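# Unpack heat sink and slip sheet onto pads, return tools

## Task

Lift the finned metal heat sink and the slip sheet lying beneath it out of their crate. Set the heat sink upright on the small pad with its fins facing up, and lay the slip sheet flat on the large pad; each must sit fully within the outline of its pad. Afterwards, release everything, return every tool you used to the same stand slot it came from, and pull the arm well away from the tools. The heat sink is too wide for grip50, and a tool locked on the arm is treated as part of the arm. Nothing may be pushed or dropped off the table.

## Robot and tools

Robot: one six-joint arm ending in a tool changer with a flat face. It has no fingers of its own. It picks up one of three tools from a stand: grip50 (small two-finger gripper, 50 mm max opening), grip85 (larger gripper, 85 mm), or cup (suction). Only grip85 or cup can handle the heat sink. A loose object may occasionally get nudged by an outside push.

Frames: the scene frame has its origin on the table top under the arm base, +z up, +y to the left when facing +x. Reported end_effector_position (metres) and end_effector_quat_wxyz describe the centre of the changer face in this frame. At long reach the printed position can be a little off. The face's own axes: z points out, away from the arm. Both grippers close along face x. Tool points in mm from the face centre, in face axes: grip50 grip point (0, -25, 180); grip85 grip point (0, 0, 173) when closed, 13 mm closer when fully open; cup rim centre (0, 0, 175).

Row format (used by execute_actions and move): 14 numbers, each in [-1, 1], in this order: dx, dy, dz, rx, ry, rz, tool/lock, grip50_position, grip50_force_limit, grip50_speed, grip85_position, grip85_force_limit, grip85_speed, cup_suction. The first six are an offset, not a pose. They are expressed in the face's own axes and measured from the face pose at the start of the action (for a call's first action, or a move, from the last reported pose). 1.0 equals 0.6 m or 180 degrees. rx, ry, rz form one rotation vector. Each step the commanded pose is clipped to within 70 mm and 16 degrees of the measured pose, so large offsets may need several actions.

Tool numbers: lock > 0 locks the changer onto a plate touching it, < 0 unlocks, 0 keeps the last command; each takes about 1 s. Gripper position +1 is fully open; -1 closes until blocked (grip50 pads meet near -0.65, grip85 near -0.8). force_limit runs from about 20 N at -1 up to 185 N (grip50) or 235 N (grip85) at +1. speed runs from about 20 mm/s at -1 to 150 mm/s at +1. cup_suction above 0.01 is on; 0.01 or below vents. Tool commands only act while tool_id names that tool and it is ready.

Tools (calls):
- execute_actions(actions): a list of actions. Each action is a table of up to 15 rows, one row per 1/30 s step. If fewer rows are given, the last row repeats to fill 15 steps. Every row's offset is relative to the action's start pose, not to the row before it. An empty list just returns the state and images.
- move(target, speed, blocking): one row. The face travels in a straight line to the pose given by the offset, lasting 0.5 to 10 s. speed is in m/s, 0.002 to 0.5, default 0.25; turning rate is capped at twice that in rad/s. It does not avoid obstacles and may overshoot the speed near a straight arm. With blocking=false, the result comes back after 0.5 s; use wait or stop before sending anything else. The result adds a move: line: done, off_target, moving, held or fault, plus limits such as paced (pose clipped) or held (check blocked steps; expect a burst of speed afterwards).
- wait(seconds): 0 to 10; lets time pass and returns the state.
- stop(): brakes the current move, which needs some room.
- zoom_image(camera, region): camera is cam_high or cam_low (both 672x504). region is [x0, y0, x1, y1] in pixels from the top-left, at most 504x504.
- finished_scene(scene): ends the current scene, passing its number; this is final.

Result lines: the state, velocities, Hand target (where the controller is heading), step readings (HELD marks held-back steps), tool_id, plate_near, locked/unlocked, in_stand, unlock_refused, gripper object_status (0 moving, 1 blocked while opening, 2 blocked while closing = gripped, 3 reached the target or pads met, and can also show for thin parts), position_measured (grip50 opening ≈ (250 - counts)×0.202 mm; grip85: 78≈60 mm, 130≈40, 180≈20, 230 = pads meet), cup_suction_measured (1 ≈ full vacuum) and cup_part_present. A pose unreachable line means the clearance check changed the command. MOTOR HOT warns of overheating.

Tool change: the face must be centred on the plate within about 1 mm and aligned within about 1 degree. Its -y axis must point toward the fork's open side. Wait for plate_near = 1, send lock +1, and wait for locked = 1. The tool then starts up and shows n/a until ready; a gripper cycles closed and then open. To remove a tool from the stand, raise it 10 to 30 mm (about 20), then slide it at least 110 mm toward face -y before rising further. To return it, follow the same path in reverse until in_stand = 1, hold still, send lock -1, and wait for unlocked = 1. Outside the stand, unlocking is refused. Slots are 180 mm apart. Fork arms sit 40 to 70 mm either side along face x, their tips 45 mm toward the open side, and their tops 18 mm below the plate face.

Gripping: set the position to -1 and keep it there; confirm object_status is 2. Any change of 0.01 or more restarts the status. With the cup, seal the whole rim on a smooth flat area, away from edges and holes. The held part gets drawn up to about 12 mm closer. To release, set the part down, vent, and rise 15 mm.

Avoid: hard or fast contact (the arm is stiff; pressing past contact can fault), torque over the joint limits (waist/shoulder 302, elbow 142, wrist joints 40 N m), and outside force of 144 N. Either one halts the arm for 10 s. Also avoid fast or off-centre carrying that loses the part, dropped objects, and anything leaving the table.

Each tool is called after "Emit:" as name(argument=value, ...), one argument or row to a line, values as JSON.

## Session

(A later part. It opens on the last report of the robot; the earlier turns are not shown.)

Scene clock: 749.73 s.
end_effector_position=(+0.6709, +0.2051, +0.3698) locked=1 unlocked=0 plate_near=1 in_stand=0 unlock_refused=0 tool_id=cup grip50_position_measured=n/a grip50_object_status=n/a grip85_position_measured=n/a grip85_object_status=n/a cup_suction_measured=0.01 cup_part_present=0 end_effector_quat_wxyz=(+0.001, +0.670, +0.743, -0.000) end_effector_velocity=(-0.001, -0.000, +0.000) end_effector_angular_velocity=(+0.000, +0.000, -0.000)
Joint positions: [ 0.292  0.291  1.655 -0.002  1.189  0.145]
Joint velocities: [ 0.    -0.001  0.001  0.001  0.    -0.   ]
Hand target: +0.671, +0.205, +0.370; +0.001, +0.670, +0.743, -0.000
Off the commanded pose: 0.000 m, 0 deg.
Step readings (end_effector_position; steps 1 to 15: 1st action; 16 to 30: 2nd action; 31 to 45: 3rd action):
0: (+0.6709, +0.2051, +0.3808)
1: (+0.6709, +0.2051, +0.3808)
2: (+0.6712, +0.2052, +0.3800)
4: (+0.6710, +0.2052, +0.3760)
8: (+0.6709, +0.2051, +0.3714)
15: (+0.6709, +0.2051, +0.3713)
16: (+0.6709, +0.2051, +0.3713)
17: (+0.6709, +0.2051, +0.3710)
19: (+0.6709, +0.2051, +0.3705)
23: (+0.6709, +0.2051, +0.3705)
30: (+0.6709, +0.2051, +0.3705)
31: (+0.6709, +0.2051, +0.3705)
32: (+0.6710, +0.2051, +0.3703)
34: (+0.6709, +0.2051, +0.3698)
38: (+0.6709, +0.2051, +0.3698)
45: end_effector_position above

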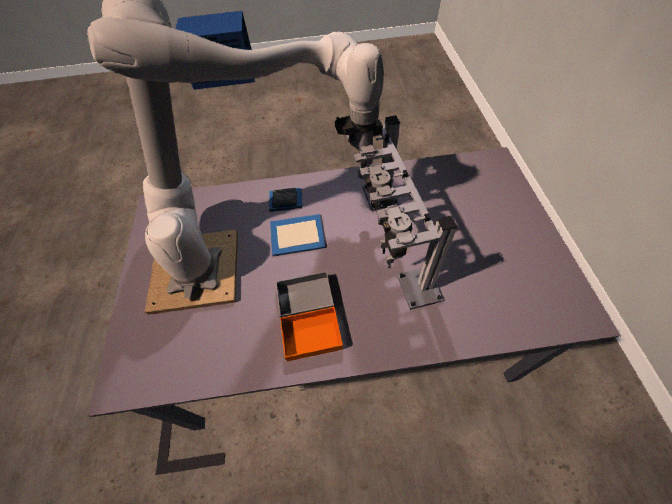

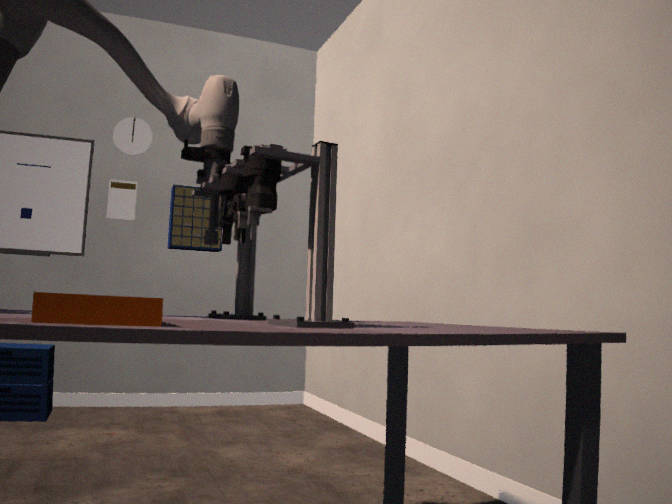

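Emit:
execute_actions(
  actions=[
    [[0,0,0.0014,0,0,0,0,1,0,0,1,0,0,0]],
  ],
)

Scene clock: 751.73 s.
end_effector_position=(+0.6709, +0.2051, +0.3689) locked=1 unlocked=0 plate_near=1 in_stand=0 unlock_refused=0 tool_id=cup grip50_position_measured=n/a grip50_object_status=n/a grip85_position_measured=n/a grip85_object_status=n/a cup_suction_measured=0.01 cup_part_present=0 end_effector_quat_wxyz=(+0.001, +0.670, +0.743, -0.000) end_effector_velocity=(+0.000, +0.000, +0.001) end_effector_angular_velocity=(+0.001, -0.001, -0.001)
Joint positions: [ 0.292  0.292  1.656 -0.002  1.188  0.145]
Joint velocities: [-0.    -0.    -0.001  0.001  0.     0.   ]
Hand target: +0.671, +0.205, +0.369; +0.001, +0.670, +0.743, -0.000
Off the commanded pose: 0.000 m, 0 deg.
Step readings (end_effector_position):
0: (+0.6709, +0.2051, +0.3698)
1: (+0.6709, +0.2051, +0.3698)
2: (+0.6709, +0.2051, +0.3695)
4: (+0.6709, +0.2051, +0.3690)
8: (+0.6709, +0.2051, +0.3690)
15: end_effector_position above

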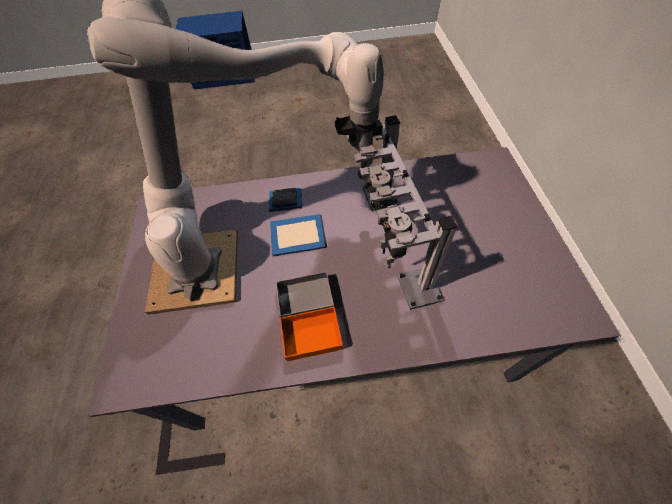

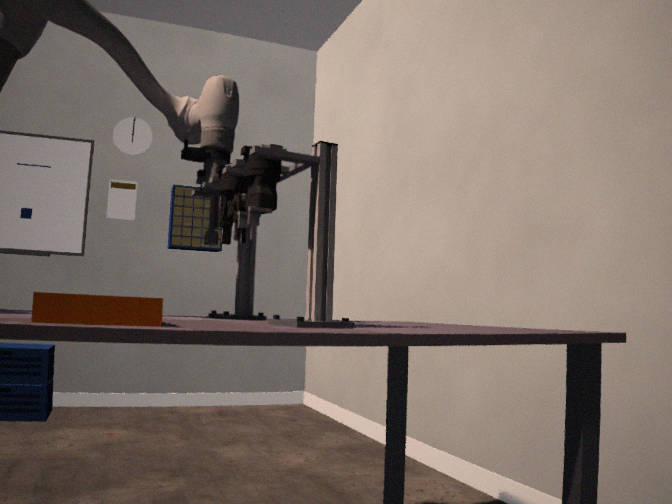

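Free past the stops. Descend to 0.3608.

Emit:
move(
  target=[0,0,0.0135,0,0,0,0,1,0,0,1,0,0,0],
  speed=0.025,
)

Scene clock: 754.80 s.
end_effector_position=(+0.6710, +0.2051, +0.3608) locked=1 unlocked=0 plate_near=1 in_stand=1 unlock_refused=0 tool_id=cup grip50_position_measured=n/a grip50_object_status=n/a grip85_position_measured=n/a grip85_object_status=n/a cup_suction_measured=0.01 cup_part_present=0 end_effector_quat_wxyz=(+0.001, +0.669, +0.743, -0.000) end_effector_velocity=(-0.000, +0.000, +0.001) end_effector_angular_velocity=(-0.000, -0.001, +0.001)
Joint positions: [ 0.292  0.297  1.665 -0.002  1.174  0.145]
Joint velocities: [ 0.    -0.001 -0.    -0.001  0.    -0.   ]
Hand target: +0.671, +0.205, +0.361; +0.001, +0.670, +0.743, -0.000
Off the commanded pose: 0.000 m, 0 deg.
move: done

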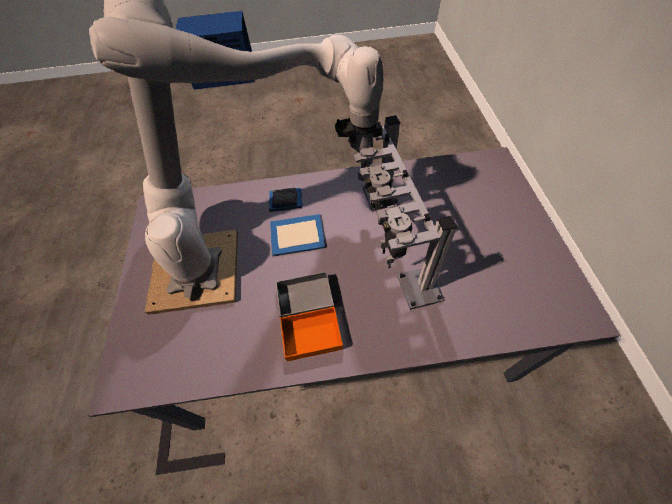

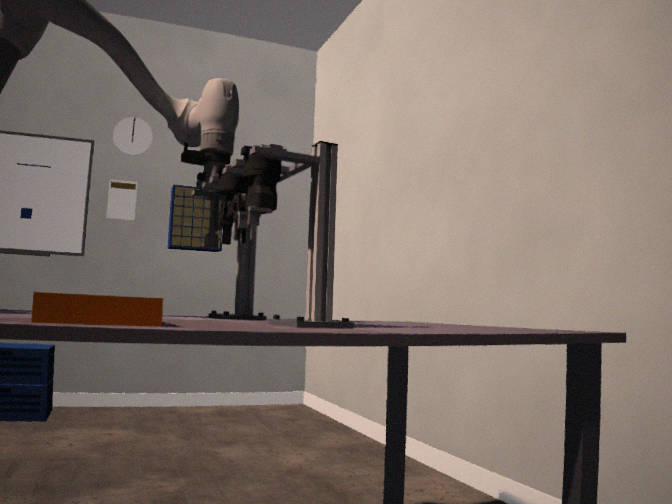

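Emit:
execute_actions(
  actions=[
    [[0,0,0,0,0,0,-1,1,0,0,1,0,0,0]],
  ],
)

Emit:
zoom_image(
  camera="cam_high",
  region=[255, 175, 345, 265],
)

Scene clock: 757.77 s.
end_effector_position=(+0.6709, +0.2051, +0.3608) locked=0 unlocked=0 plate_near=1 in_stand=1 unlock_refused=0 tool_id=none grip50_position_measured=n/a grip50_object_status=n/a grip85_position_measured=n/a grip85_object_status=n/a cup_suction_measured=n/a cup_part_present=n/a end_effector_quat_wxyz=(+0.001, +0.670, +0.743, -0.000) end_effector_velocity=(+0.000, -0.000, +0.001) end_effector_angular_velocity=(-0.001, -0.000, +0.001)
Joint positions: [ 0.292  0.297  1.665 -0.002  1.174  0.145]
Joint velocities: [-0.    -0.    -0.001 -0.001  0.001 -0.001]
Hand target: +0.671, +0.205, +0.361; +0.001, +0.669, +0.743, -0.000
Off the commanded pose: 0.000 m, 0 deg.
Step readings (end_effector_position):
0: (+0.6709, +0.2051, +0.3608)
1: (+0.6709, +0.2051, +0.3608)
2: (+0.6709, +0.2051, +0.3608)
4: (+0.6709, +0.2051, +0.3608)
8: (+0.6709, +0.2051, +0.3608)
15: end_effector_position above

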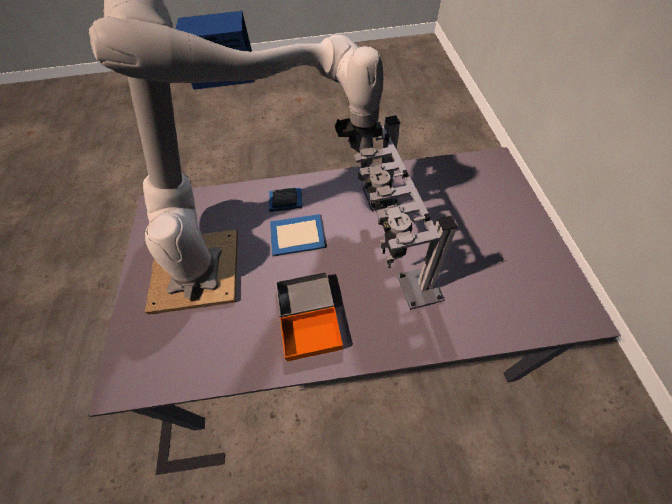

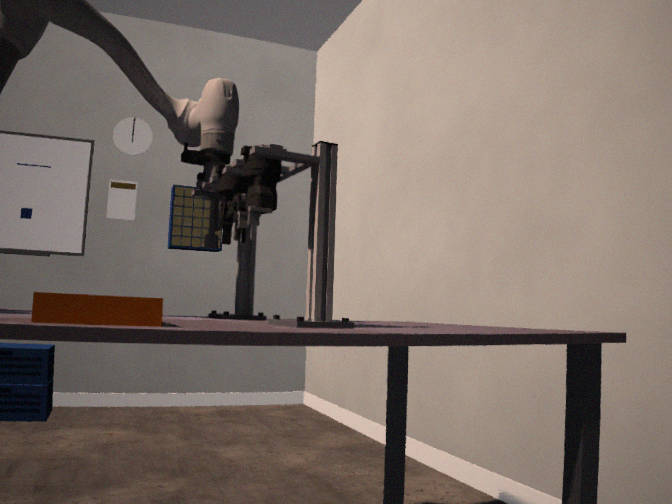

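Region (255, 175, 345, 265) of cam_high's 672x504 image, scaled by 5.600, with more detail than that image has.

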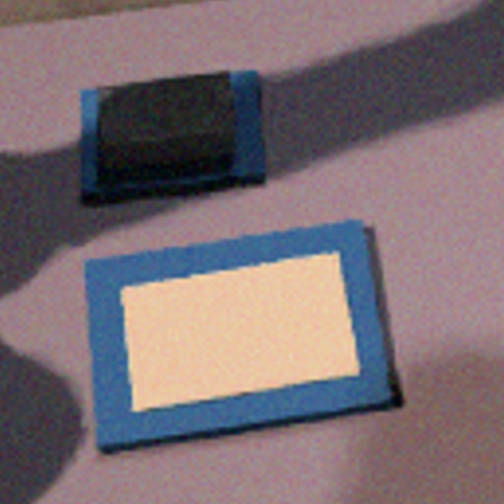

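Emit:
execute_actions(
  actions=[],
)

Scene clock: 760.20 s.
end_effector_position=(+0.6709, +0.2051, +0.3609) locked=0 unlocked=1 plate_near=1 in_stand=1 unlock_refused=0 tool_id=none grip50_position_measured=n/a grip50_object_status=n/a grip85_position_measured=n/a grip85_object_status=n/a cup_suction_measured=n/a cup_part_present=n/a end_effector_quat_wxyz=(+0.001, +0.669, +0.743, +0.000) end_effector_velocity=(+0.000, +0.000, -0.000) end_effector_angular_velocity=(-0.000, -0.000, +0.001)
Joint positions: [ 0.292  0.297  1.665 -0.002  1.174  0.145]
Joint velocities: [ 0.     0.     0.    -0.    -0.001 -0.   ]
Hand target: +0.671, +0.205, +0.361; +0.001, +0.669, +0.743, -0.000
Off the commanded pose: 0.000 m, 0 deg.

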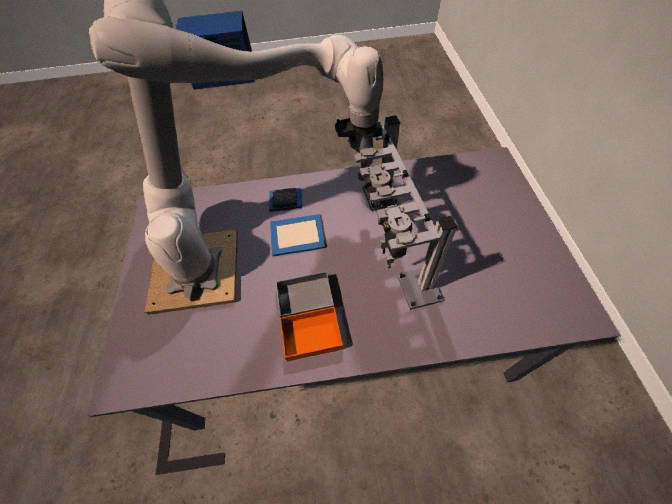

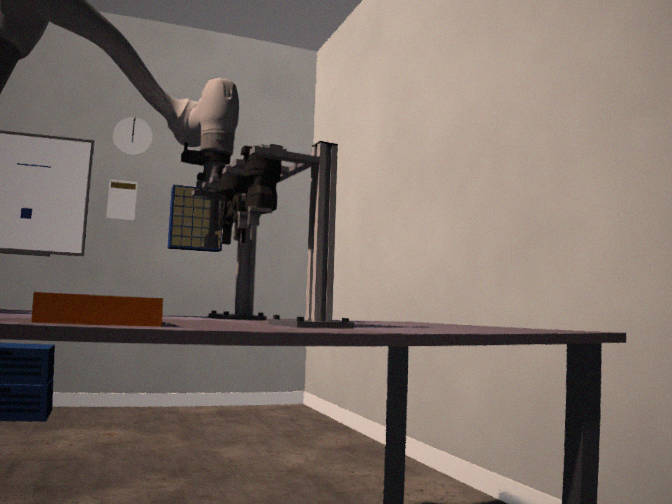

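Emit:
move(
  target=[0,0,-0.0333,0,0,0,0,1,0,0,1,0,0,0],
  speed=0.06,
)

Emit:
move(
  target=[-0.15,-0.4,-0.25,0,0,0,0,1,0,0,1,0,0,0],
  speed=0.3,
)

Emit:
zoom_image(
  camera="cam_high",
  region=[260, 178, 320, 223],
)

Emit:
zoom_image(
  camera="cam_high",
  region=[330, 100, 470, 270],
)

Scene clock: 765.87 s.
end_effector_position=(+0.6709, +0.2051, +0.3808) locked=0 unlocked=1 plate_near=0 in_stand=0 unlock_refused=0 tool_id=none grip50_position_measured=n/a grip50_object_status=n/a grip85_position_measured=n/a grip85_object_status=n/a cup_suction_measured=n/a cup_part_present=n/a end_effector_quat_wxyz=(+0.001, +0.670, +0.743, -0.000) end_effector_velocity=(-0.000, +0.000, -0.001) end_effector_angular_velocity=(-0.000, +0.001, +0.000)
Joint positions: [ 0.292  0.285  1.643 -0.002  1.208  0.145]
Joint velocities: [0.    0.    0.001 0.    0.    0.   ]
Hand target: +0.671, +0.205, +0.381; +0.001, +0.669, +0.743, +0.000
Off the commanded pose: 0.000 m, 0 deg.
move: done

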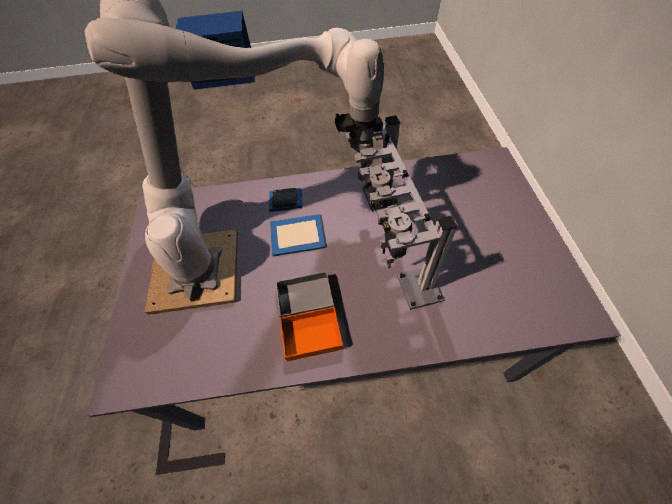

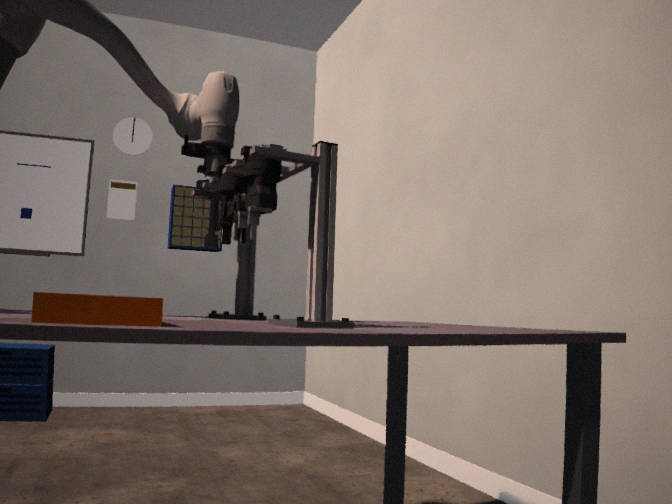

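Scene clock: 767.27 s.
end_effector_position=(+0.4411, +0.0910, +0.5302) locked=0 unlocked=1 plate_near=0 in_stand=0 unlock_refused=0 tool_id=none grip50_position_measured=n/a grip50_object_status=n/a grip85_position_measured=n/a grip85_object_status=n/a cup_suction_measured=n/a cup_part_present=n/a end_effector_quat_wxyz=(+0.001, +0.670, +0.743, +0.000) end_effector_velocity=(+0.000, -0.000, -0.000) end_effector_angular_velocity=(-0.001, +0.000, +0.001)
Joint positions: [ 0.171 -0.178  1.86  -0.001  1.454  0.023]
Joint velocities: [ 0.     0.     0.    -0.001 -0.    -0.   ]
Hand target: +0.441, +0.091, +0.530; +0.001, +0.670, +0.743, +0.000
Off the commanded pose: 0.000 m, 0 deg.
move: done

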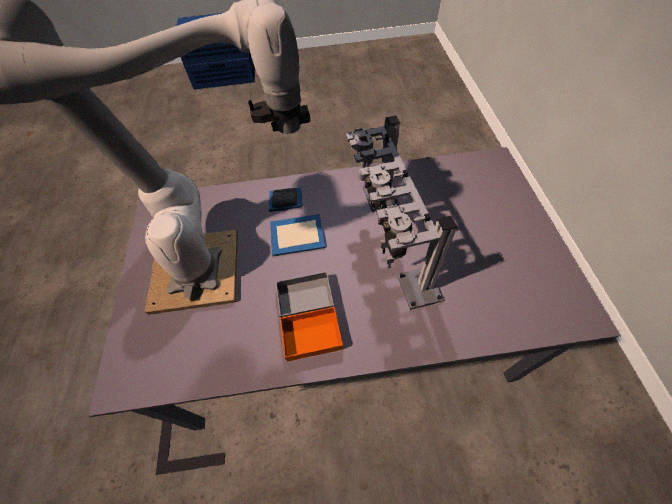

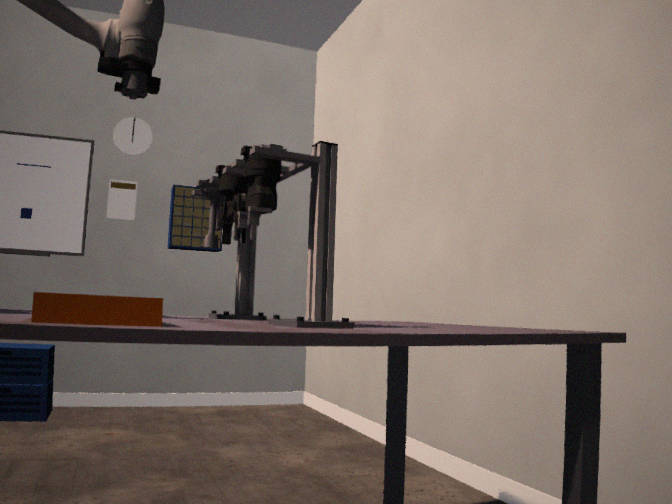

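Region (260, 178, 320, 223) of cam_high's 672x504 image, scaled by 8.400, with more detail than that image has; it fills the top 378 rows of this view, and the rest is white.

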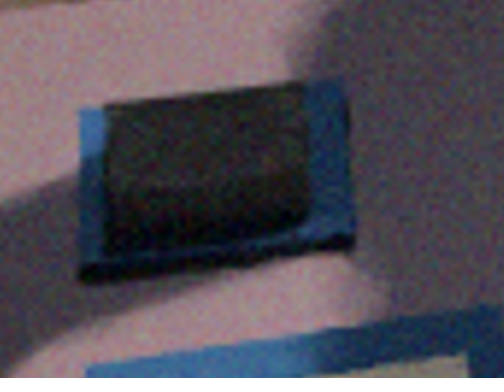

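Region (330, 100, 470, 270) of cam_high's 672x504 image, scaled by 2.965, with more detail than that image has; it fills the left 415 columns of this view, and the rest is white.

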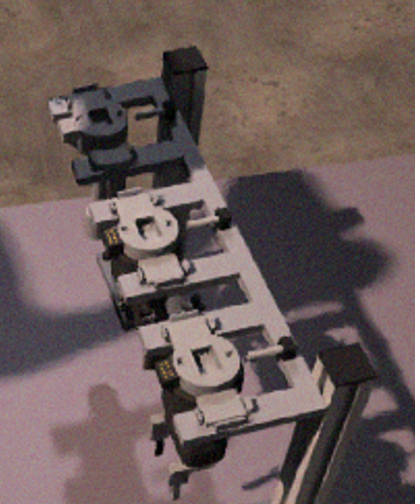

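Emit:
finished_scene(
  scene=1,
)

The scene is finished: the task was done.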